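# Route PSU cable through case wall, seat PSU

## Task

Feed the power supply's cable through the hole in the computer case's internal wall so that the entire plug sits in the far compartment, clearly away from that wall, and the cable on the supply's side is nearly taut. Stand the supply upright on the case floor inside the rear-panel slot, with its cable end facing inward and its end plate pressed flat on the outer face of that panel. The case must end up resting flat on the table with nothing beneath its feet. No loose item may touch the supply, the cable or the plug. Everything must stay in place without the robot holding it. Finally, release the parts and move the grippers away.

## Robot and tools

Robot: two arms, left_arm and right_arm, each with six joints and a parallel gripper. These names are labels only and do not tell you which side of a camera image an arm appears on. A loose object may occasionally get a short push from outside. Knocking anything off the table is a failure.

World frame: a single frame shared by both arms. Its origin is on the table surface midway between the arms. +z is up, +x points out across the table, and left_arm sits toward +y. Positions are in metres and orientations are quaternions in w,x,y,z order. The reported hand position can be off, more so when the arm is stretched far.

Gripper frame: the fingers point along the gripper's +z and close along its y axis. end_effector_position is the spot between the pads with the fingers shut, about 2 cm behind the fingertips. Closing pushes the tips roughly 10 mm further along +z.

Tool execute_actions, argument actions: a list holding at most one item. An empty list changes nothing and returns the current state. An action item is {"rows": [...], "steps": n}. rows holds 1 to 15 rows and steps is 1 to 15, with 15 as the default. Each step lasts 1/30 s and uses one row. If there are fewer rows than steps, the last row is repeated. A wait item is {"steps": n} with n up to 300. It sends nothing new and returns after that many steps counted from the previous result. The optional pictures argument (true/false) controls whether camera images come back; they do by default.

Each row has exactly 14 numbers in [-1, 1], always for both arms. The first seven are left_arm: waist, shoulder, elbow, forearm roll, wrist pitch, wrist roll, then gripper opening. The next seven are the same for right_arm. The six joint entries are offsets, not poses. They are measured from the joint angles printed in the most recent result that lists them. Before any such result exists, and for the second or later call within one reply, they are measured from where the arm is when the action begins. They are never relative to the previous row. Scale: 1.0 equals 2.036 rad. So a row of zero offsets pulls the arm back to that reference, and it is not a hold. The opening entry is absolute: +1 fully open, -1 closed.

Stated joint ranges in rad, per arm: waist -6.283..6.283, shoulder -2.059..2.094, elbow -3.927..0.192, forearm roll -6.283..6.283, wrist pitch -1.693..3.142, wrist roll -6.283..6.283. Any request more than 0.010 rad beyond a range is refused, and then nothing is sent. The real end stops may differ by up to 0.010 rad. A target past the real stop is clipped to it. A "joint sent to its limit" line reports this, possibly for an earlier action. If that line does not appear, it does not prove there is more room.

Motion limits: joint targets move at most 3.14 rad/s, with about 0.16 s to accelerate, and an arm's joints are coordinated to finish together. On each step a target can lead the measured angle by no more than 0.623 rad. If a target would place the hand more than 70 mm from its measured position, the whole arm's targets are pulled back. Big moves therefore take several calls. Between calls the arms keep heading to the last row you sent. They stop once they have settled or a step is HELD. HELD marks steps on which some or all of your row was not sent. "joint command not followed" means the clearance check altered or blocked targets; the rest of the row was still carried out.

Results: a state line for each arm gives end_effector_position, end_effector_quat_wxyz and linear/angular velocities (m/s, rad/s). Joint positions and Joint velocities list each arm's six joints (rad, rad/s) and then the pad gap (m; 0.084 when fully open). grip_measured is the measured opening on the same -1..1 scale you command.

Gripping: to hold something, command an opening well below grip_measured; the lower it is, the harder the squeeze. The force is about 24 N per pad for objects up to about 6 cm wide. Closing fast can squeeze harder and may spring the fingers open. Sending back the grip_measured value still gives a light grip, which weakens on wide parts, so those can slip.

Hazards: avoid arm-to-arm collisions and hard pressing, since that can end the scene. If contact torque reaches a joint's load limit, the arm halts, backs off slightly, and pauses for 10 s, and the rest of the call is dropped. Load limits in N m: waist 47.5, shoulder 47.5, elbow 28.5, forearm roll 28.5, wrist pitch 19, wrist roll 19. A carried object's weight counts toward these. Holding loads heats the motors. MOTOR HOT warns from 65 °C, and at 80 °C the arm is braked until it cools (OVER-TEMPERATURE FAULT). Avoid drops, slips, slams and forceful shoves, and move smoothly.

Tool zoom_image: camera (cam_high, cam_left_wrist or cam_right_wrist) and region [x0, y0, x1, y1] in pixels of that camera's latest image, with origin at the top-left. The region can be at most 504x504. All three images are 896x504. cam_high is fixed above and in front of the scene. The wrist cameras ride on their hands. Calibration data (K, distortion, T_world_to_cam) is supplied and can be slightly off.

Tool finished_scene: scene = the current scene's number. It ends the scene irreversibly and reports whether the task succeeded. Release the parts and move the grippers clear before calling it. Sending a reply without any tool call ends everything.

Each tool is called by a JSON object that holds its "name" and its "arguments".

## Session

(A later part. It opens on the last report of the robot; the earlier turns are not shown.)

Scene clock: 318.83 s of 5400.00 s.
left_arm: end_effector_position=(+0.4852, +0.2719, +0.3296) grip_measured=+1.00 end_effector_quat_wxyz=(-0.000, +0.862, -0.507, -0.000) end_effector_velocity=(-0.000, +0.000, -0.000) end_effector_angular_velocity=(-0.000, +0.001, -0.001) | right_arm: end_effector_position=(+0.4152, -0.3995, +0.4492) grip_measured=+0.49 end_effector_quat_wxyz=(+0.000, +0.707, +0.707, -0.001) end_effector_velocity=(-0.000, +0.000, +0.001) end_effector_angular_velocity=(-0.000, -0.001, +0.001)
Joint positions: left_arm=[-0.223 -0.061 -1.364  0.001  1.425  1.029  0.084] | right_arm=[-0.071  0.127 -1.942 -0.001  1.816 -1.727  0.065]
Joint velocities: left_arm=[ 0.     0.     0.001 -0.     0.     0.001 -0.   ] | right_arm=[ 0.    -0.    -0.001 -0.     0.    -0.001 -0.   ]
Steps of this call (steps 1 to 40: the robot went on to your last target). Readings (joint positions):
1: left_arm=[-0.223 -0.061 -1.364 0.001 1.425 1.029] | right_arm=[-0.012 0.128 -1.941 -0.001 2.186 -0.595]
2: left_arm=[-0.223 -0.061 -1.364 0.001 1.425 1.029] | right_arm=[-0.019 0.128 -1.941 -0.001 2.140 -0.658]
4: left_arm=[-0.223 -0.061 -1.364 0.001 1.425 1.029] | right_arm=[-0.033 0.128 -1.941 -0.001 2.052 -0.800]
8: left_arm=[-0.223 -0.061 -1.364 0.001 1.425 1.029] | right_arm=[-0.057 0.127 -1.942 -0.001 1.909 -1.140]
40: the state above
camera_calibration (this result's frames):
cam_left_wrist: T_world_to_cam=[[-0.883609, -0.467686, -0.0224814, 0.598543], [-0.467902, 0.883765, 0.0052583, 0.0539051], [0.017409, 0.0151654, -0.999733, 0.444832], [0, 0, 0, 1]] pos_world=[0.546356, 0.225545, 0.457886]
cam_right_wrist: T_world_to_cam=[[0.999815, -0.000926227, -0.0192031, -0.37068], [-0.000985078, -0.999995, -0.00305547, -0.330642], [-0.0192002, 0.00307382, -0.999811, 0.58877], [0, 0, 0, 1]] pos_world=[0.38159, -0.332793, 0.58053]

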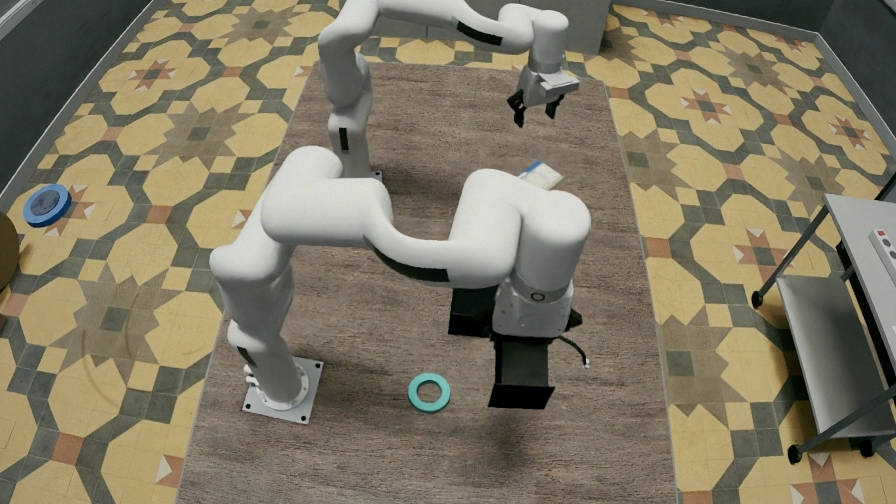

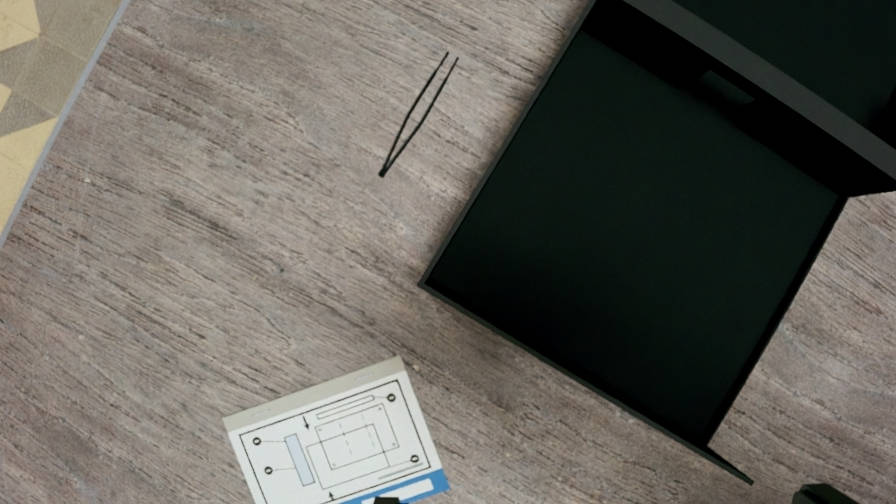

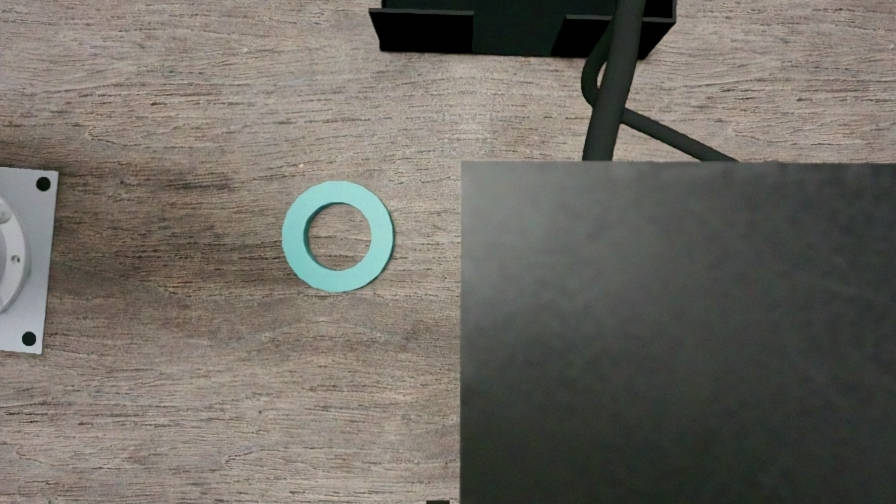

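{"name": "execute_actions", "arguments": {"actions": [{"rows": [[0,0,0,0,0,0,1, 0,0.0373,0.4792,0,-0.517,0,-0.2]], "steps": 15}], "pictures": false}}

{"name": "execute_actions", "arguments": {"actions": [{"steps": 30}]}}

Scene clock: 323.83 s of 5400.00 s.
left_arm: end_effector_position=(+0.4852, +0.2719, +0.3296) grip_measured=+1.00 end_effector_quat_wxyz=(-0.000, +0.862, -0.507, -0.000) end_effector_velocity=(+0.000, +0.000, -0.000) end_effector_angular_velocity=(-0.000, +0.000, -0.002) | right_arm: end_effector_position=(+0.4530, -0.4054, +0.3003) grip_measured=+0.49 end_effector_quat_wxyz=(-0.015, +0.707, +0.707, -0.012) end_effector_velocity=(+0.014, -0.002, -0.373) end_effector_angular_velocity=(+0.014, +0.083, +0.001)
Joint positions: left_arm=[-0.223 -0.061 -1.364  0.001  1.425  1.029  0.084] | right_arm=[-0.071  0.165 -1.558 -0.001  1.431 -1.727  0.065]
Joint velocities: left_arm=[ 0.001  0.     0.    -0.    -0.     0.003  0.   ] | right_arm=[ 0.     0.071  0.957  0.    -0.944 -0.    -0.   ]
Steps of this call (steps 1 to 15: the robot went on to your last target; steps 16 to 135: nothing new was sent; steps 136 to 150: all 15 steps of this action). Readings (joint positions):
136: left_arm=[-0.223 -0.061 -1.364 0.001 1.425 1.029] | right_arm=[-0.071 0.127 -1.942 -0.001 1.816 -1.727]
137: left_arm=[-0.223 -0.061 -1.364 0.001 1.425 1.029] | right_arm=[-0.071 0.126 -1.939 -0.001 1.812 -1.727]
139: left_arm=[-0.223 -0.061 -1.364 0.001 1.425 1.029] | right_arm=[-0.071 0.126 -1.906 -0.001 1.771 -1.727]
143: left_arm=[-0.223 -0.061 -1.364 0.001 1.425 1.029] | right_arm=[-0.071 0.147 -1.774 -0.001 1.648 -1.727]
150: the state above

Scene clock: 324.83 s of 5400.00 s.
left_arm: end_effector_position=(+0.4852, +0.2719, +0.3296) grip_measured=+1.00 end_effector_quat_wxyz=(-0.000, +0.862, -0.507, -0.000) end_effector_velocity=(+0.000, -0.000, +0.000) end_effector_angular_velocity=(-0.000, -0.000, -0.000) | right_arm: end_effector_position=(+0.4161, -0.3995, +0.0906) grip_measured=+0.49 end_effector_quat_wxyz=(+0.001, +0.707, +0.707, +0.000) end_effector_velocity=(-0.005, +0.001, -0.007) end_effector_angular_velocity=(+0.002, +0.012, -0.001)
Joint positions: left_arm=[-0.223 -0.061 -1.364  0.001  1.425  1.029  0.084] | right_arm=[-0.071  0.202 -0.968 -0.001  0.765 -1.727  0.065]
Joint velocities: left_arm=[-0.    -0.    -0.001  0.     0.    -0.    -0.   ] | right_arm=[-0.     0.005  0.013  0.    -0.006  0.     0.   ]
Steps of this call (steps 1 to 30: the robot went on to your last target). Readings (joint positions):
1: left_arm=[-0.223 -0.061 -1.364 0.001 1.425 1.029] | right_arm=[-0.071 0.167 -1.526 -0.001 1.400 -1.727]
2: left_arm=[-0.223 -0.061 -1.364 0.001 1.425 1.029] | right_arm=[-0.071 0.170 -1.494 -0.001 1.367 -1.727]
4: left_arm=[-0.223 -0.061 -1.364 0.001 1.425 1.029] | right_arm=[-0.071 0.174 -1.431 -0.001 1.298 -1.727]
8: left_arm=[-0.223 -0.061 -1.364 0.001 1.425 1.029] | right_arm=[-0.071 0.181 -1.302 -0.001 1.148 -1.727]
30: the state above
camera_calibration (this result's frames):
cam_left_wrist: T_world_to_cam=[[-0.883609, -0.467686, -0.0224813, 0.598543], [-0.467902, 0.883765, 0.00525838, 0.053905], [0.0174089, 0.0151654, -0.999733, 0.444832], [0, 0, 0, 1]] pos_world=[0.546356, 0.225545, 0.457886]
cam_right_wrist: T_world_to_cam=[[0.999853, 0.000229692, -0.0171304, -0.378225], [0.000177276, -0.999995, -0.00306124, -0.332192], [-0.017131, 0.00305776, -0.999849, 0.229332], [0, 0, 0, 1]] pos_world=[0.382157, -0.332805, 0.221801]

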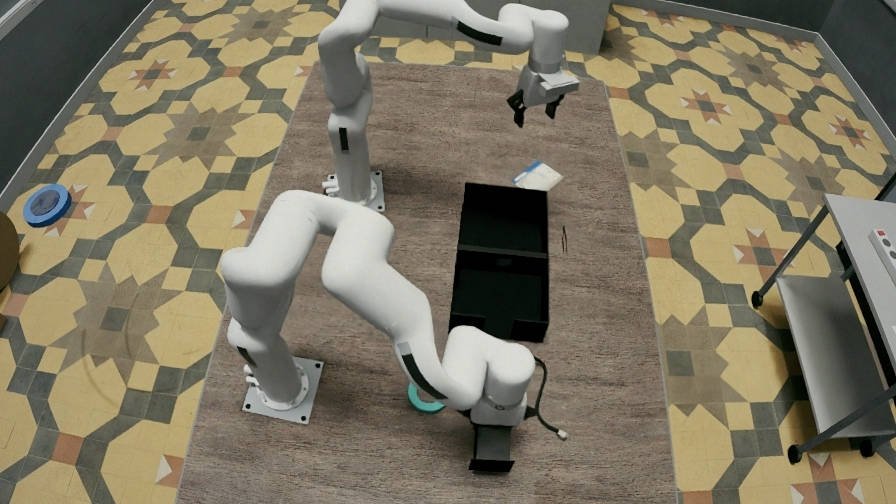

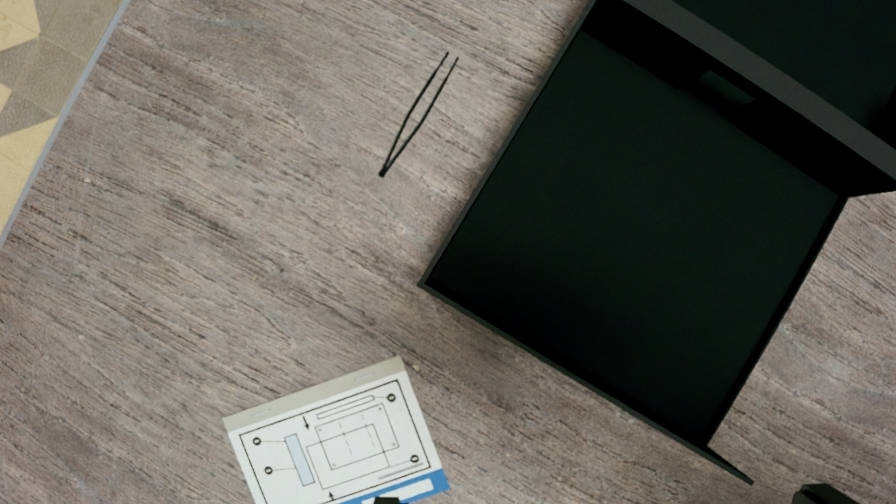

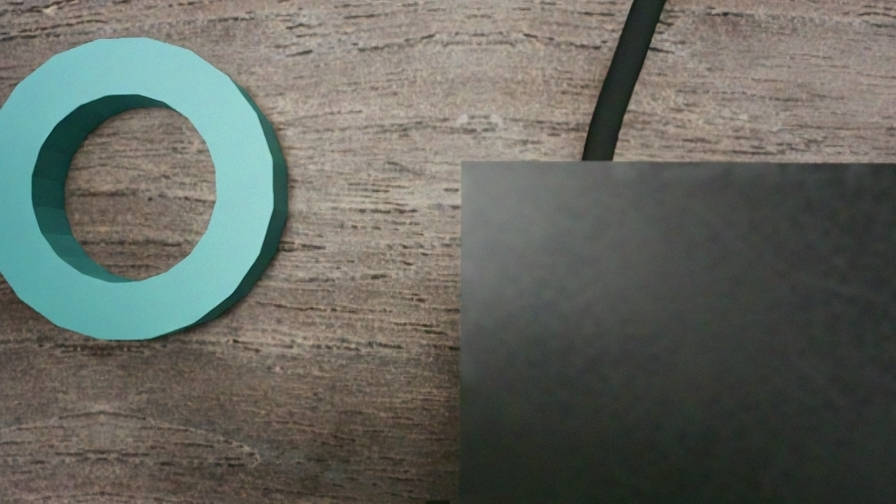

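{"name": "execute_actions", "arguments": {"actions": [{"rows": [[0,0,0,0,0,0,1, 0,0.0395,0.0111,0,-0.0501,0,-0.2]], "steps": 15}], "pictures": false}}

{"name": "execute_actions", "arguments": {"actions": [{"rows": [[0,0,0,0,0,0,1, 0,0,0,0,0,0,1]], "steps": 10}], "pictures": false}}

{"name": "execute_actions", "arguments": {"actions": [{"rows": [[0,0,0,0,0,0,1, 0,-0.09,-0.04,0,0.13,0,1]], "steps": 15}], "pictures": false}}

Scene clock: 328.83 s of 5400.00 s.
left_arm: end_effector_position=(+0.4852, +0.2719, +0.3296) grip_measured=+1.00 end_effector_quat_wxyz=(-0.000, +0.862, -0.507, -0.000) end_effector_velocity=(+0.000, -0.000, +0.000) end_effector_angular_velocity=(+0.000, -0.000, +0.001) | right_arm: end_effector_position=(+0.4159, -0.3994, +0.0525) grip_measured=+0.49 end_effector_quat_wxyz=(+0.001, +0.707, +0.707, +0.000) end_effector_velocity=(-0.000, +0.001, -0.004) end_effector_angular_velocity=(-0.001, -0.000, +0.002)
Joint positions: left_arm=[-0.223 -0.061 -1.364  0.001  1.425  1.029  0.084] | right_arm=[-0.071  0.281 -0.946 -0.001  0.664 -1.727  0.065]
Joint velocities: left_arm=[-0.     0.    -0.001  0.     0.    -0.001 -0.   ] | right_arm=[ 0.001  0.006  0.004 -0.002 -0.011  0.    -0.001]
Steps of this call (steps 1 to 15: the robot went on to your last target; steps 16 to 90: nothing new was sent; then 0.50 s passed at rest; steps 91 to 105: all 15 steps of this action). Readings (joint positions):
91: left_arm=[-0.223 -0.061 -1.364 0.001 1.425 1.029] | right_arm=[-0.071 0.203 -0.967 -0.001 0.764 -1.727]
92: left_arm=[-0.223 -0.061 -1.364 0.001 1.425 1.029] | right_arm=[-0.071 0.205 -0.967 -0.001 0.759 -1.727]
94: left_arm=[-0.223 -0.061 -1.364 0.001 1.425 1.029] | right_arm=[-0.071 0.228 -0.964 -0.001 0.726 -1.727]
98: left_arm=[-0.223 -0.061 -1.364 0.001 1.425 1.029] | right_arm=[-0.071 0.274 -0.944 -0.001 0.680 -1.727]
105: the state above

Scene clock: 329.17 s of 5400.00 s.
left_arm: end_effector_position=(+0.4852, +0.2719, +0.3296) grip_measured=+1.00 end_effector_quat_wxyz=(-0.000, +0.862, -0.507, -0.000) end_effector_velocity=(+0.000, -0.000, -0.000) end_effector_angular_velocity=(+0.000, -0.000, -0.002) | right_arm: end_effector_position=(+0.4167, -0.3995, +0.0534) grip_measured=+1.00 end_effector_quat_wxyz=(+0.002, +0.707, +0.707, +0.001) end_effector_velocity=(-0.009, +0.002, -0.009) end_effector_angular_velocity=(+0.005, +0.026, -0.001)
Joint positions: left_arm=[-0.223 -0.061 -1.364  0.001  1.425  1.029  0.084] | right_arm=[-0.071  0.28  -0.947 -0.001  0.664 -1.727  0.084]
Joint velocities: left_arm=[-0.     0.     0.     0.    -0.     0.002  0.   ] | right_arm=[-0.     0.009  0.013  0.001  0.004  0.     0.   ]
Steps of this call (steps 1 to 10: all 10 steps of this action). Readings (joint positions):
1: left_arm=[-0.223 -0.061 -1.364 0.001 1.425 1.029] | right_arm=[-0.071 0.281 -0.947 -0.001 0.664 -1.727]
2: left_arm=[-0.223 -0.061 -1.364 0.001 1.425 1.029] | right_arm=[-0.071 0.281 -0.947 -0.001 0.663 -1.727]
4: left_arm=[-0.223 -0.061 -1.364 0.001 1.425 1.029] | right_arm=[-0.071 0.279 -0.950 -0.001 0.663 -1.727]
8: left_arm=[-0.223 -0.061 -1.364 0.001 1.425 1.029] | right_arm=[-0.071 0.279 -0.949 -0.001 0.663 -1.727]
10: the state above

Scene clock: 329.67 s of 5400.00 s.
left_arm: end_effector_position=(+0.4852, +0.2719, +0.3296) grip_measured=+1.00 end_effector_quat_wxyz=(-0.000, +0.862, -0.507, -0.000) end_effector_velocity=(+0.000, +0.000, +0.000) end_effector_angular_velocity=(-0.000, -0.001, +0.000) | right_arm: end_effector_position=(+0.4157, -0.3995, +0.1484) grip_measured=+1.00 end_effector_quat_wxyz=(+0.001, +0.707, +0.707, +0.000) end_effector_velocity=(-0.017, +0.002, +0.011) end_effector_angular_velocity=(+0.008, +0.051, -0.000)
Joint positions: left_arm=[-0.223 -0.061 -1.364  0.001  1.425  1.029  0.084] | right_arm=[-0.071  0.102 -1.025 -0.001  0.92  -1.727  0.084]
Joint velocities: left_arm=[ 0.001  0.    -0.001 -0.     0.     0.     0.   ] | right_arm=[-0.    -0.034 -0.003  0.     0.088 -0.    -0.   ]
Steps of this call (steps 1 to 15: all 15 steps of this action). Readings (joint positions):
1: left_arm=[-0.223 -0.061 -1.364 0.001 1.425 1.029] | right_arm=[-0.071 0.280 -0.947 -0.001 0.664 -1.727]
2: left_arm=[-0.223 -0.061 -1.364 0.001 1.425 1.029] | right_arm=[-0.071 0.278 -0.948 -0.001 0.669 -1.727]
4: left_arm=[-0.223 -0.061 -1.364 0.001 1.425 1.029] | right_arm=[-0.071 0.254 -0.956 -0.001 0.711 -1.727]
8: left_arm=[-0.223 -0.061 -1.364 0.001 1.425 1.029] | right_arm=[-0.071 0.157 -1.005 -0.001 0.837 -1.727]
15: the state above

{"name": "execute_actions", "arguments": {"actions": [{"rows": [[0,0,0,0,0,0,1, -0.0142,0.3277,-0.5601,0,0.2339,-0.0146,0]], "steps": 15}], "pictures": false}}

{"name": "execute_actions", "arguments": {"actions": [{"steps": 20}]}}

Scene clock: 334.73 s of 5400.00 s.
left_arm: end_effector_position=(+0.4852, +0.2719, +0.3296) grip_measured=+1.00 end_effector_quat_wxyz=(-0.000, +0.862, -0.507, -0.000) end_effector_velocity=(+0.000, -0.000, +0.000) end_effector_angular_velocity=(-0.000, -0.001, -0.001) | right_arm: end_effector_position=(+0.5072, -0.4268, +0.1216) grip_measured=-0.01 end_effector_quat_wxyz=(-0.076, +0.704, +0.704, -0.053) end_effector_velocity=(+0.321, -0.067, +0.248) end_effector_angular_velocity=(-0.106, -0.611, +0.002)
Joint positions: left_arm=[-0.223 -0.061 -1.364  0.001  1.425  1.029  0.084] | right_arm=[-0.093  0.603 -1.698 -0.001  1.28  -1.749  0.044]
Joint velocities: left_arm=[-0.    -0.    -0.001 -0.    -0.     0.001  0.   ] | right_arm=[-0.016  0.413 -1.343  0.     0.309 -0.019  0.   ]
Steps of this call (steps 1 to 15: the robot went on to your last target; steps 16 to 90: nothing new was sent; then 1.57 s passed at rest; steps 91 to 105: all 15 steps of this action). Readings (joint positions):
91: left_arm=[-0.223 -0.061 -1.364 0.001 1.425 1.029] | right_arm=[-0.071 0.097 -1.029 -0.001 0.928 -1.727]
92: left_arm=[-0.223 -0.061 -1.364 0.001 1.425 1.029] | right_arm=[-0.071 0.101 -1.033 -0.001 0.932 -1.727]
94: left_arm=[-0.223 -0.061 -1.364 0.001 1.425 1.029] | right_arm=[-0.073 0.140 -1.076 -0.001 0.965 -1.729]
98: left_arm=[-0.223 -0.061 -1.364 0.001 1.425 1.029] | right_arm=[-0.082 0.357 -1.296 -0.001 1.116 -1.739]
105: the state above

Scene clock: 335.40 s of 5400.00 s.
left_arm: end_effector_position=(+0.4852, +0.2719, +0.3296) grip_measured=+1.00 end_effector_quat_wxyz=(-0.000, +0.862, -0.507, -0.000) end_effector_velocity=(+0.000, -0.000, +0.000) end_effector_angular_velocity=(-0.000, -0.001, -0.001) | right_arm: end_effector_position=(+0.5939, -0.4469, +0.1987) grip_measured=-0.01 end_effector_quat_wxyz=(-0.001, +0.707, +0.707, -0.001) end_effector_velocity=(+0.005, -0.001, +0.008) end_effector_angular_velocity=(-0.003, -0.018, -0.000)
Joint positions: left_arm=[-0.223 -0.061 -1.364  0.001  1.425  1.029  0.084] | right_arm=[-0.1    0.769 -2.163 -0.001  1.396 -1.756  0.044]
Joint velocities: left_arm=[-0.001  0.    -0.001 -0.    -0.     0.001  0.   ] | right_arm=[-0.001  0.003 -0.024  0.     0.003 -0.    -0.   ]
Steps of this call (steps 1 to 20: the robot went on to your last target). Readings (joint positions):
1: left_arm=[-0.223 -0.061 -1.364 0.001 1.425 1.029] | right_arm=[-0.093 0.617 -1.743 -0.001 1.291 -1.750]
2: left_arm=[-0.223 -0.061 -1.364 0.001 1.425 1.029] | right_arm=[-0.094 0.632 -1.789 -0.001 1.302 -1.750]
4: left_arm=[-0.223 -0.061 -1.364 0.001 1.425 1.029] | right_arm=[-0.095 0.664 -1.881 -0.001 1.325 -1.752]
8: left_arm=[-0.223 -0.061 -1.364 0.001 1.425 1.029] | right_arm=[-0.098 0.731 -2.064 -0.001 1.370 -1.755]
20: the state above
camera_calibration (this result's frames):
cam_left_wrist: T_world_to_cam=[[-0.883609, -0.467686, -0.0224814, 0.598543], [-0.467903, 0.883764, 0.00525844, 0.0539053], [0.0174089, 0.0151655, -0.999733, 0.444832], [0, 0, 0, 1]] pos_world=[0.546356, 0.225545, 0.457886]
cam_right_wrist: T_world_to_cam=[[0.999782, 0.000464659, -0.0208667, -0.553237], [0.000395205, -0.999994, -0.00333245, -0.379439], [-0.0208682, 0.00332348, -0.999777, 0.342929], [0, 0, 0, 1]] pos_world=[0.560423, -0.380319, 0.330044]

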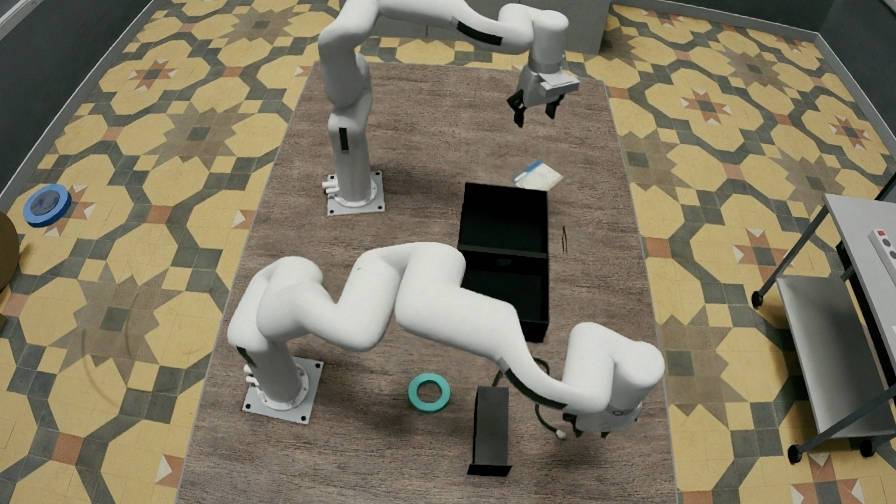

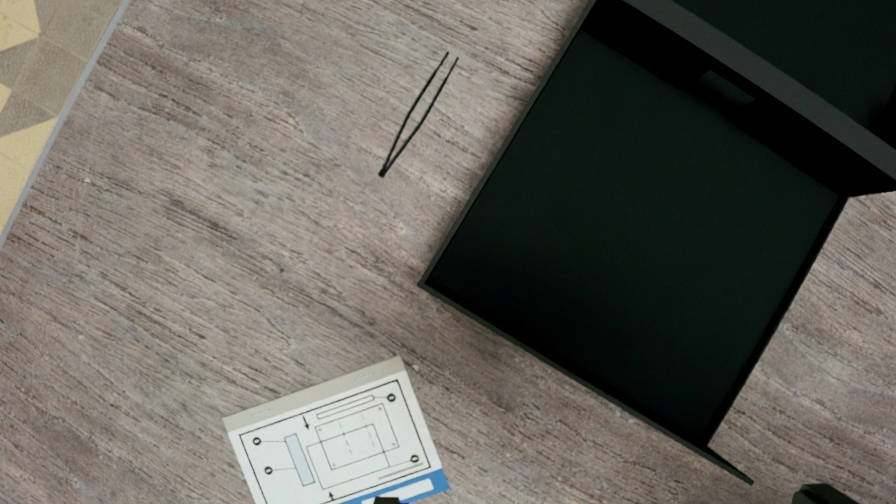

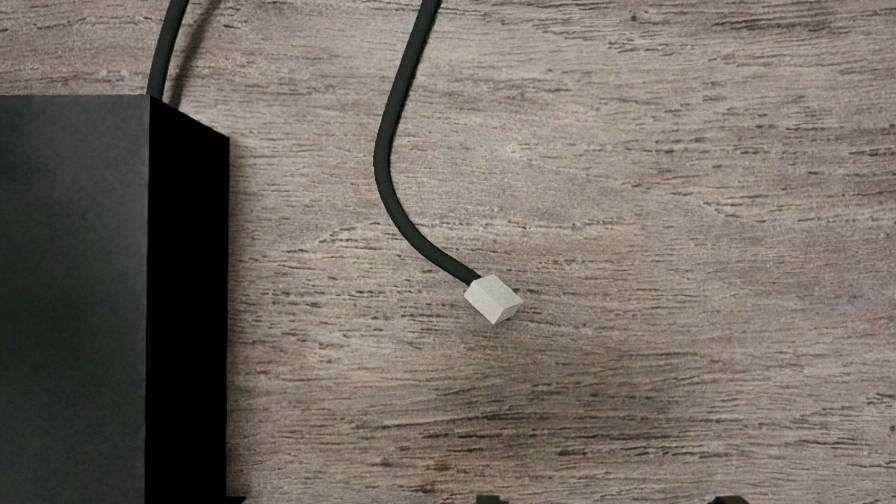

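{"name": "execute_actions", "arguments": {"actions": [{"rows": [[0,0,0,0,0,0,1, 0.0508,-0.1017,0.3077,0,-0.207,0.982,-0.2]], "steps": 15}], "pictures": false}}

{"name": "execute_actions", "arguments": {"actions": [{"steps": 22}], "pictures": false}}

{"name": "execute_actions", "arguments": {"actions": [{"rows": [[0,0,0,0,0,0,1, 0,0,0,0,0,0.208,-0.2]], "steps": 15}]}}

Scene clock: 344.97 s of 5400.00 s.
left_arm: end_effector_position=(+0.4852, +0.2719, +0.3296) grip_measured=+1.00 end_effector_quat_wxyz=(-0.000, +0.862, -0.507, -0.000) end_effector_velocity=(-0.000, -0.000, -0.001) end_effector_angular_velocity=(+0.000, +0.001, -0.001) | right_arm: end_effector_position=(+0.5529, -0.3838, +0.1135) grip_measured=-0.22 end_effector_quat_wxyz=(-0.000, +0.911, +0.413, -0.001) end_effector_velocity=(-0.106, +0.092, -0.128) end_effector_angular_velocity=(-0.005, +0.006, -2.517)
Joint positions: left_arm=[-0.223 -0.061 -1.364  0.001  1.425  1.029  0.084] | right_arm=[-0.011  0.593 -1.629 -0.001  1.038 -0.948  0.035]
Joint velocities: left_arm=[-0.001 -0.     0.001 -0.     0.    -0.     0.   ] | right_arm=[ 0.132 -0.263  0.804 -0.    -0.532  2.65  -0.   ]
Steps of this call (steps 1 to 30: the robot went on to your last target; steps 31 to 90: nothing new was sent; then 6.07 s passed at rest; steps 91 to 105: all 15 steps of this action). Readings (joint positions):
91: left_arm=[-0.223 -0.061 -1.364 0.001 1.425 1.029] | right_arm=[-0.100 0.769 -2.165 -0.001 1.396 -1.756]
92: left_arm=[-0.223 -0.061 -1.364 0.001 1.425 1.029] | right_arm=[-0.099 0.768 -2.161 -0.001 1.393 -1.751]
94: left_arm=[-0.223 -0.061 -1.364 0.001 1.425 1.029] | right_arm=[-0.094 0.753 -2.121 -0.001 1.363 -1.708]
98: left_arm=[-0.223 -0.061 -1.364 0.001 1.425 1.029] | right_arm=[-0.058 0.687 -1.916 -0.001 1.229 -1.493]
105: the state above

Scene clock: 345.70 s of 5400.00 s.
left_arm: end_effector_position=(+0.4852, +0.2719, +0.3296) grip_measured=+1.00 end_effector_quat_wxyz=(-0.000, +0.862, -0.507, -0.000) end_effector_velocity=(+0.000, +0.000, -0.000) end_effector_angular_velocity=(+0.000, +0.000, +0.003) | right_arm: end_effector_position=(+0.5405, -0.3739, +0.0997) grip_measured=-0.22 end_effector_quat_wxyz=(+0.001, +0.987, -0.158, +0.000) end_effector_velocity=(-0.000, +0.000, -0.001) end_effector_angular_velocity=(-0.000, +0.002, -0.053)
Joint positions: left_arm=[-0.223 -0.061 -1.364  0.001  1.425  1.029  0.084] | right_arm=[ 0.004  0.562 -1.537 -0.001  0.975  0.237  0.035]
Joint velocities: left_arm=[ 0.     0.    -0.     0.     0.    -0.003 -0.   ] | right_arm=[ 0.001  0.     0.001 -0.     0.     0.054 -0.   ]
Steps of this call (steps 1 to 22: the robot went on to your last target). Readings (joint positions):
1: left_arm=[-0.223 -0.061 -1.364 0.001 1.425 1.029] | right_arm=[-0.007 0.585 -1.605 -0.001 1.022 -0.859]
2: left_arm=[-0.223 -0.061 -1.364 0.001 1.425 1.029] | right_arm=[-0.004 0.579 -1.587 -0.001 1.010 -0.770]
4: left_arm=[-0.223 -0.061 -1.364 0.001 1.425 1.029] | right_arm=[-0.000 0.571 -1.563 -0.001 0.993 -0.592]
8: left_arm=[-0.223 -0.061 -1.364 0.001 1.425 1.029] | right_arm=[0.002 0.564 -1.545 -0.001 0.979 -0.236]
22: the state above

Scene clock: 346.20 s of 5400.00 s.
left_arm: end_effector_position=(+0.4852, +0.2719, +0.3296) grip_measured=+1.00 end_effector_quat_wxyz=(-0.000, +0.862, -0.507, -0.000) end_effector_velocity=(-0.000, +0.000, -0.000) end_effector_angular_velocity=(+0.000, +0.001, -0.001) | right_arm: end_effector_position=(+0.5405, -0.3739, +0.0997) grip_measured=-0.22 end_effector_quat_wxyz=(+0.000, +0.934, -0.356, +0.000) end_effector_velocity=(+0.001, +0.000, +0.000) end_effector_angular_velocity=(+0.000, -0.002, -0.133)
Joint positions: left_arm=[-0.223 -0.061 -1.364  0.001  1.425  1.029  0.084] | right_arm=[ 0.004  0.562 -1.537 -0.001  0.975  0.647  0.035]
Joint velocities: left_arm=[0.    0.    0.    0.    0.    0.001 0.   ] | right_arm=[ 0.     0.001 -0.001  0.    -0.001  0.133 -0.   ]
Steps of this call (steps 1 to 15: all 15 steps of this action). Readings (joint positions):
1: left_arm=[-0.223 -0.061 -1.364 0.001 1.425 1.029] | right_arm=[0.004 0.562 -1.537 -0.001 0.975 0.239]
2: left_arm=[-0.223 -0.061 -1.364 0.001 1.425 1.029] | right_arm=[0.004 0.562 -1.537 -0.001 0.975 0.245]
4: left_arm=[-0.223 -0.061 -1.364 0.001 1.425 1.029] | right_arm=[0.004 0.562 -1.537 -0.001 0.975 0.290]
8: left_arm=[-0.223 -0.061 -1.364 0.001 1.425 1.029] | right_arm=[0.004 0.562 -1.537 -0.001 0.975 0.508]
15: the state above
camera_calibration (this result's frames):
cam_left_wrist: T_world_to_cam=[[-0.883609, -0.467686, -0.0224814, 0.598543], [-0.467903, 0.883764, 0.00525857, 0.0539051], [0.0174089, 0.0151656, -0.999733, 0.444832], [0, 0, 0, 1]] pos_world=[0.546356, 0.225545, 0.457886]
cam_right_wrist: T_world_to_cam=[[-0.665765, -0.745948, -0.0178449, 0.118864], [-0.746001, 0.665927, -0.00484252, 0.719786], [0.0154957, 0.0100883, -0.999829, 0.225474], [0, 0, 0, 1]] pos_world=[0.612603, -0.392933, 0.231042]

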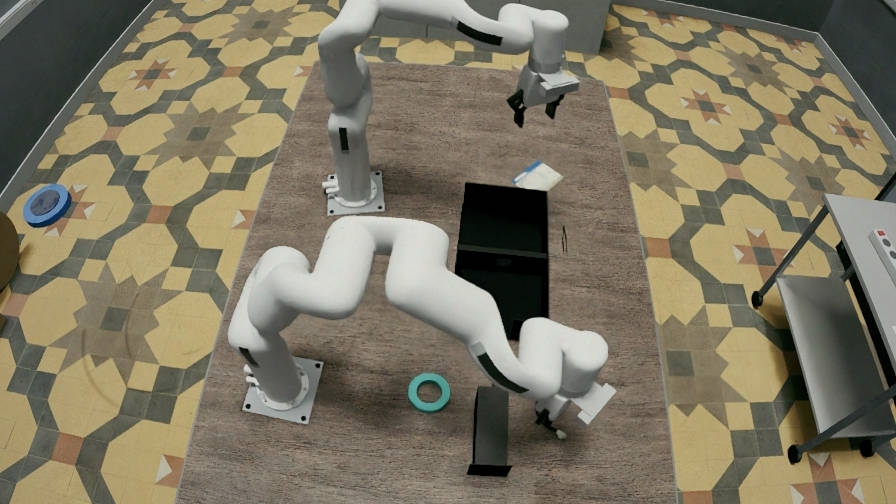

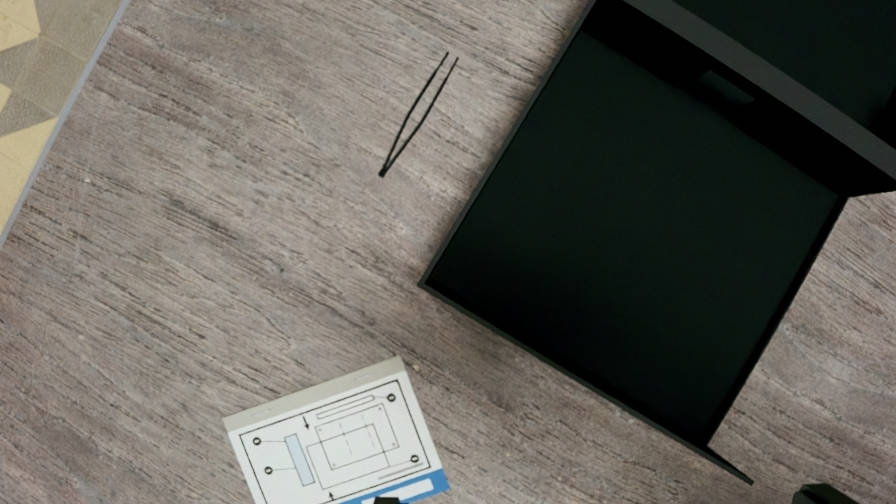

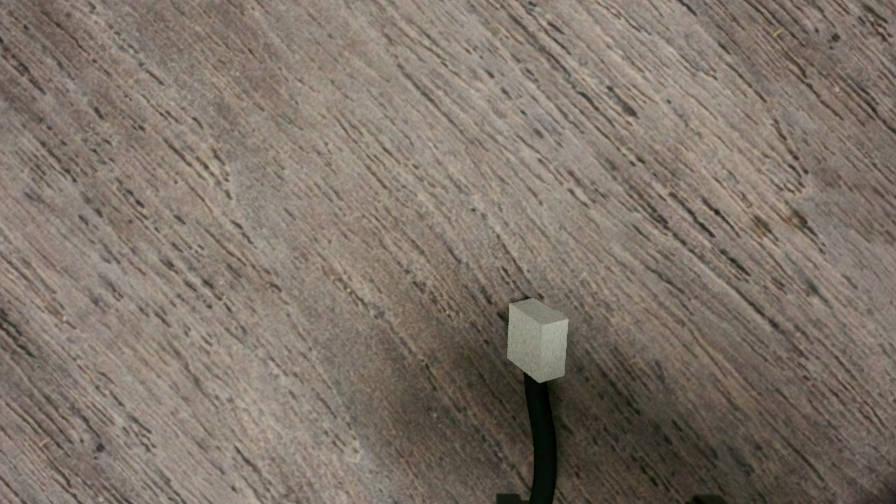

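{"name": "execute_actions", "arguments": {"actions": [{"rows": [[0,0,0,0,0,0,1, 0.0094,0.0515,0.0335,0,-0.0851,0.0098,-0.2]], "steps": 15}], "pictures": false}}

{"name": "execute_actions", "arguments": {"actions": [{"steps": 8}], "pictures": false}}

{"name": "execute_actions", "arguments": {"actions": [{"rows": [[0,0,0,0,0,0,1, 0,0,0,0,0,0,-1]], "steps": 12}]}}

Scene clock: 352.23 s of 5400.00 s.
left_arm: end_effector_position=(+0.4852, +0.2719, +0.3296) grip_measured=+1.00 end_effector_quat_wxyz=(-0.000, +0.862, -0.507, -0.000) end_effector_velocity=(-0.000, +0.000, +0.000) end_effector_angular_velocity=(-0.000, +0.000, +0.002) | right_arm: end_effector_position=(+0.5372, -0.3624, +0.0266) grip_measured=-0.22 end_effector_quat_wxyz=(-0.000, +0.934, -0.357, +0.002) end_effector_velocity=(-0.000, +0.002, -0.010) end_effector_angular_velocity=(-0.001, -0.007, +0.001)
Joint positions: left_arm=[-0.223 -0.061 -1.364  0.001  1.425  1.029  0.084] | right_arm=[ 0.022  0.663 -1.472 -0.001  0.804  0.667  0.035]
Joint velocities: left_arm=[ 0.    -0.    -0.    -0.     0.    -0.002  0.   ] | right_arm=[ 0.003  0.012  0.013 -0.    -0.032  0.002 -0.   ]
Steps of this call (steps 1 to 30: the robot went on to your last target; steps 31 to 90: nothing new was sent; then 2.53 s passed at rest; steps 91 to 105: all 15 steps of this action). Readings (joint positions):
91: left_arm=[-0.223 -0.061 -1.364 0.001 1.425 1.029] | right_arm=[0.004 0.562 -1.537 -0.001 0.974 0.660]
92: left_arm=[-0.223 -0.061 -1.364 0.001 1.425 1.029] | right_arm=[0.004 0.564 -1.536 -0.001 0.970 0.661]
94: left_arm=[-0.223 -0.061 -1.364 0.001 1.425 1.029] | right_arm=[0.007 0.582 -1.526 -0.001 0.930 0.662]
98: left_arm=[-0.223 -0.061 -1.364 0.001 1.425 1.029] | right_arm=[0.020 0.650 -1.476 -0.001 0.840 0.666]
105: the state above

Scene clock: 352.50 s of 5400.00 s.
left_arm: end_effector_position=(+0.4852, +0.2719, +0.3296) grip_measured=+1.00 end_effector_quat_wxyz=(-0.000, +0.862, -0.507, -0.000) end_effector_velocity=(+0.000, +0.000, +0.000) end_effector_angular_velocity=(+0.000, -0.001, +0.000) | right_arm: end_effector_position=(+0.5358, -0.3621, +0.0239) grip_measured=-0.22 end_effector_quat_wxyz=(+0.000, +0.934, -0.356, +0.001) end_effector_velocity=(+0.000, +0.000, -0.001) end_effector_angular_velocity=(-0.000, -0.000, +0.000)
Joint positions: left_arm=[-0.223 -0.061 -1.364  0.001  1.425  1.029  0.084] | right_arm=[ 0.023  0.666 -1.469 -0.001  0.802  0.667  0.035]
Joint velocities: left_arm=[ 0.001  0.    -0.     0.    -0.     0.001 -0.   ] | right_arm=[ 0.001  0.002  0.001 -0.    -0.003  0.     0.   ]
Steps of this call (steps 1 to 8: the robot went on to your last target). Readings (joint positions):
1: left_arm=[-0.223 -0.061 -1.364 0.001 1.425 1.029] | right_arm=[0.022 0.664 -1.471 -0.001 0.803 0.667]
2: left_arm=[-0.223 -0.061 -1.364 0.001 1.425 1.029] | right_arm=[0.022 0.665 -1.471 -0.001 0.803 0.667]
4: left_arm=[-0.223 -0.061 -1.364 0.001 1.425 1.029] | right_arm=[0.023 0.666 -1.469 -0.001 0.802 0.667]
8: the state above

Scene clock: 352.90 s of 5400.00 s.
left_arm: end_effector_position=(+0.4852, +0.2719, +0.3296) grip_measured=+1.00 end_effector_quat_wxyz=(-0.000, +0.862, -0.507, -0.000) end_effector_velocity=(-0.000, +0.000, -0.000) end_effector_angular_velocity=(+0.000, +0.000, +0.003) | right_arm: end_effector_position=(+0.5359, -0.3621, +0.0240) grip_measured=-0.85 end_effector_quat_wxyz=(+0.000, +0.934, -0.356, +0.001) end_effector_velocity=(+0.000, +0.000, -0.000) end_effector_angular_velocity=(+0.000, -0.000, -0.001)
Joint positions: left_arm=[-0.223 -0.061 -1.364  0.001  1.425  1.029  0.084] | right_arm=[ 0.023  0.666 -1.469 -0.001  0.802  0.667  0.007]
Joint velocities: left_arm=[ 0.     0.     0.    -0.    -0.    -0.003  0.   ] | right_arm=[ 0.     0.    -0.     0.    -0.     0.001 -0.   ]
Steps of this call (steps 1 to 12: all 12 steps of this action). Readings (joint positions):
1: left_arm=[-0.223 -0.061 -1.364 0.001 1.425 1.029] | right_arm=[0.023 0.666 -1.469 -0.001 0.802 0.667]
2: left_arm=[-0.223 -0.061 -1.364 0.001 1.425 1.029] | right_arm=[0.023 0.666 -1.469 -0.001 0.801 0.667]
4: left_arm=[-0.223 -0.061 -1.364 0.001 1.425 1.029] | right_arm=[0.023 0.666 -1.469 -0.001 0.802 0.667]
8: left_arm=[-0.223 -0.061 -1.364 0.001 1.425 1.029] | right_arm=[0.023 0.666 -1.469 -0.001 0.802 0.667]
12: the state above
camera_calibration (this result's frames):
cam_left_wrist: T_world_to_cam=[[-0.883609, -0.467686, -0.0224816, 0.598543], [-0.467902, 0.883765, 0.00525851, 0.0539049], [0.0174092, 0.0151657, -0.999733, 0.444832], [0, 0, 0, 1]] pos_world=[0.546356, 0.225545, 0.457886]
cam_right_wrist: T_world_to_cam=[[-0.666303, -0.745449, -0.0185853, 0.123693], [-0.745498, 0.666485, -0.00556664, 0.708063], [0.0165365, 0.0101462, -0.999812, 0.149258], [0, 0, 0, 1]] pos_world=[0.607808, -0.381221, 0.15547]

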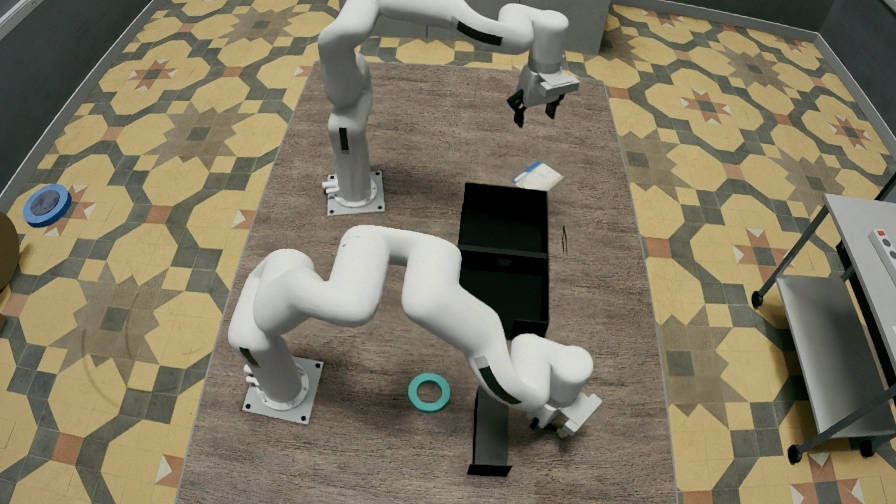

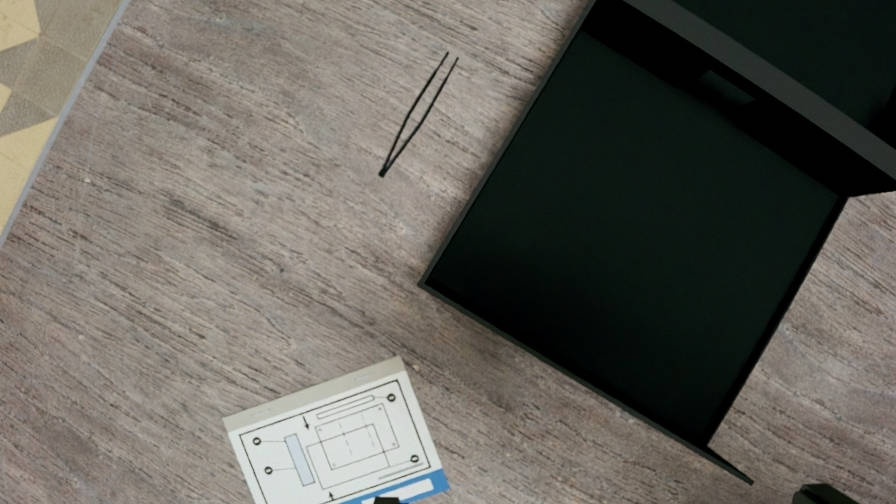

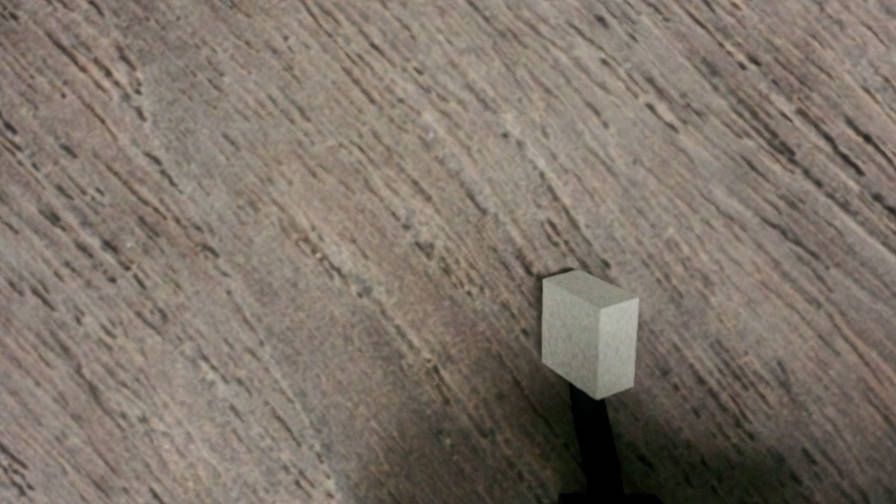

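{"name": "execute_actions", "arguments": {"actions": []}}

Scene clock: 379.70 s of 5400.00 s.
left_arm: end_effector_position=(+0.4852, +0.2719, +0.3296) grip_measured=+1.00 end_effector_quat_wxyz=(-0.000, +0.862, -0.507, -0.000) end_effector_velocity=(+0.000, -0.000, +0.000) end_effector_angular_velocity=(+0.000, -0.001, +0.000) | right_arm: end_effector_position=(+0.5358, -0.3621, +0.0239) grip_measured=-0.85 end_effector_quat_wxyz=(+0.000, +0.934, -0.356, +0.001) end_effector_velocity=(-0.000, +0.000, -0.000) end_effector_angular_velocity=(+0.000, +0.000, +0.000)
Joint positions: left_arm=[-0.223 -0.061 -1.364  0.001  1.425  1.029  0.084] | right_arm=[ 0.023  0.666 -1.469 -0.001  0.802  0.667  0.007]
Joint velocities: left_arm=[-0.    -0.    -0.     0.    -0.001 -0.001 -0.   ] | right_arm=[ 0.     0.001 -0.     0.    -0.    -0.    -0.   ]
Steps of this call (steps 1 to 15: the robot went on to your last target; steps 16 to 90: nothing new was sent; then 23.80 s passed at rest). Readings (joint positions):
1: left_arm=[-0.223 -0.061 -1.364 0.001 1.425 1.029] | right_arm=[0.023 0.666 -1.469 -0.001 0.802 0.667]
2: left_arm=[-0.223 -0.061 -1.364 0.001 1.425 1.029] | right_arm=[0.023 0.666 -1.469 -0.001 0.802 0.667]
4: left_arm=[-0.223 -0.061 -1.364 0.001 1.425 1.029] | right_arm=[0.023 0.666 -1.469 -0.001 0.802 0.667]
8: left_arm=[-0.223 -0.061 -1.364 0.001 1.425 1.029] | right_arm=[0.023 0.666 -1.469 -0.001 0.802 0.667]
90: the state above
All arms were judged still, so your last target was given up. Only a new action makes them travel on or press farther. Fingers that are still opening or closing keep moving.
camera_calibration (this result's frames):
cam_left_wrist: T_world_to_cam=[[-0.883609, -0.467686, -0.0224813, 0.598543], [-0.467903, 0.883764, 0.00525867, 0.053905], [0.0174087, 0.0151656, -0.999733, 0.444832], [0, 0, 0, 1]] pos_world=[0.546356, 0.225545, 0.457886]
cam_right_wrist: T_world_to_cam=[[-0.666293, -0.745461, -0.0184548, 0.123642], [-0.745511, 0.666472, -0.00540147, 0.708003], [0.0163262, 0.0101593, -0.999815, 0.149285], [0, 0, 0, 1]] pos_world=[0.607769, -0.38121, 0.155363]

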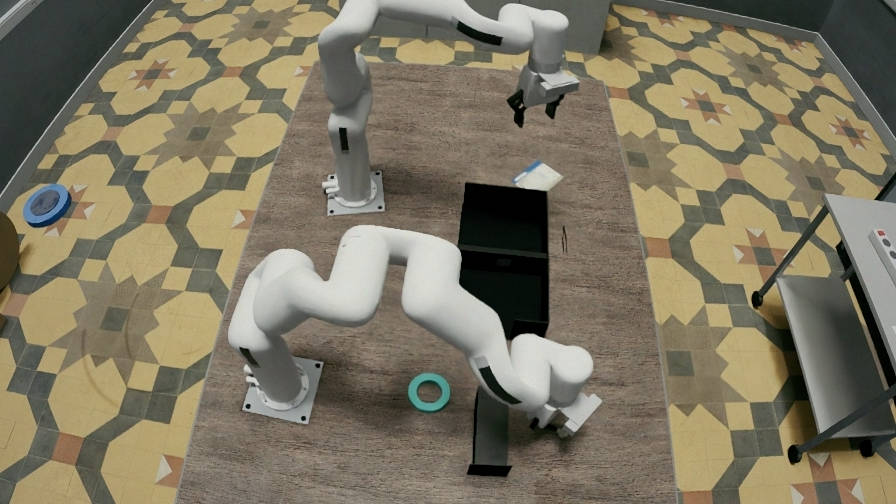

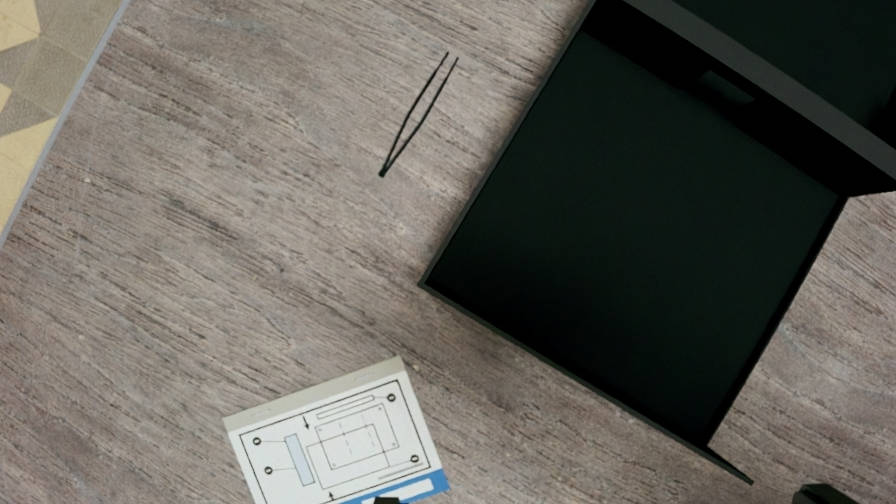

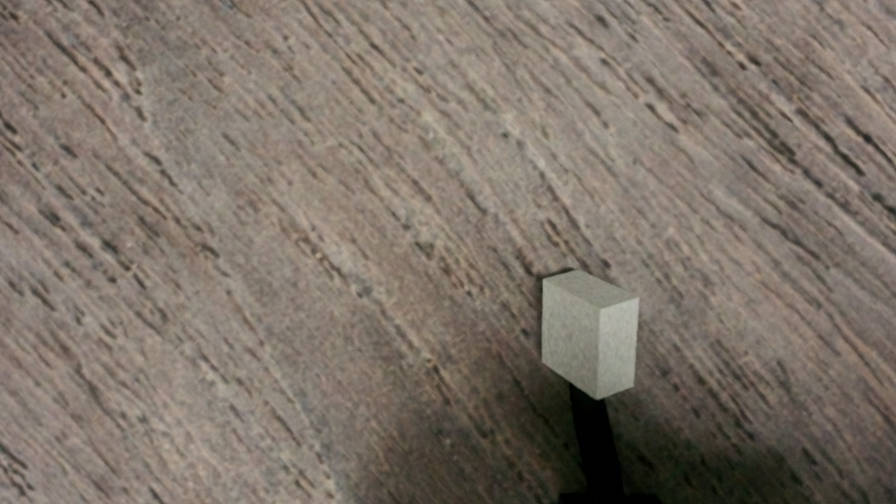

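{"name": "execute_actions", "arguments": {"actions": [{"rows": [[0,0,0,0,0,0,1, 0,-0.0889,-0.0478,0,0.137,0,-1]], "steps": 15}], "pictures": false}}

{"name": "execute_actions", "arguments": {"actions": [{"steps": 15}], "pictures": false}}

Scene clock: 411.87 s of 5400.00 s.
left_arm: end_effector_position=(+0.4852, +0.2719, +0.3296) grip_measured=+1.00 end_effector_quat_wxyz=(-0.000, +0.862, -0.507, -0.000) end_effector_velocity=(-0.000, +0.000, +0.000) end_effector_angular_velocity=(-0.000, +0.000, +0.001) | right_arm: end_effector_position=(+0.5378, -0.3623, +0.1454) grip_measured=-0.85 end_effector_quat_wxyz=(-0.000, +0.934, -0.357, +0.002) end_effector_velocity=(-0.030, +0.002, +0.019) end_effector_angular_velocity=(+0.006, +0.094, -0.000)
Joint positions: left_arm=[-0.223 -0.061 -1.364  0.001  1.425  1.029  0.084] | right_arm=[ 0.023  0.492 -1.563 -0.001  1.067  0.667  0.007]
Joint velocities: left_arm=[ 0.    -0.    -0.    -0.     0.    -0.001  0.   ] | right_arm=[-0.    -0.049 -0.001  0.     0.145 -0.001 -0.   ]
Steps of this call (steps 1 to 90: nothing new was sent; then 28.67 s passed at rest; steps 91 to 105: all 15 steps of this action). Readings (joint positions):
91: left_arm=[-0.223 -0.061 -1.364 0.001 1.425 1.029] | right_arm=[0.023 0.666 -1.469 -0.001 0.802 0.667]
92: left_arm=[-0.223 -0.061 -1.364 0.001 1.425 1.029] | right_arm=[0.023 0.664 -1.470 -0.001 0.807 0.667]
94: left_arm=[-0.223 -0.061 -1.364 0.001 1.425 1.029] | right_arm=[0.023 0.645 -1.477 -0.001 0.847 0.667]
98: left_arm=[-0.223 -0.061 -1.364 0.001 1.425 1.029] | right_arm=[0.023 0.565 -1.525 -0.001 0.955 0.667]
105: the state above

Scene clock: 412.37 s of 5400.00 s.
left_arm: end_effector_position=(+0.4852, +0.2719, +0.3296) grip_measured=+1.00 end_effector_quat_wxyz=(-0.000, +0.862, -0.507, -0.000) end_effector_velocity=(-0.000, +0.000, -0.000) end_effector_angular_velocity=(+0.000, +0.001, -0.000) | right_arm: end_effector_position=(+0.5362, -0.3622, +0.1491) grip_measured=-0.85 end_effector_quat_wxyz=(+0.001, +0.934, -0.357, +0.000) end_effector_velocity=(+0.001, +0.000, +0.002) end_effector_angular_velocity=(+0.000, -0.003, -0.001)
Joint positions: left_arm=[-0.223 -0.061 -1.364  0.001  1.425  1.029  0.084] | right_arm=[ 0.023  0.486 -1.566 -0.001  1.081  0.667  0.007]
Joint velocities: left_arm=[ 0.     0.     0.001  0.    -0.     0.001  0.   ] | right_arm=[ 0.    -0.002 -0.001  0.001  0.001  0.001  0.   ]
Steps of this call (steps 1 to 15: the robot went on to your last target). Readings (joint positions):
1: left_arm=[-0.223 -0.061 -1.364 0.001 1.425 1.029] | right_arm=[0.023 0.491 -1.563 -0.001 1.071 0.667]
2: left_arm=[-0.223 -0.061 -1.364 0.001 1.425 1.029] | right_arm=[0.023 0.490 -1.563 -0.001 1.074 0.667]
4: left_arm=[-0.223 -0.061 -1.364 0.001 1.425 1.029] | right_arm=[0.023 0.489 -1.563 -0.001 1.078 0.667]
8: left_arm=[-0.223 -0.061 -1.364 0.001 1.425 1.029] | right_arm=[0.023 0.487 -1.565 -0.001 1.080 0.667]
15: the state above


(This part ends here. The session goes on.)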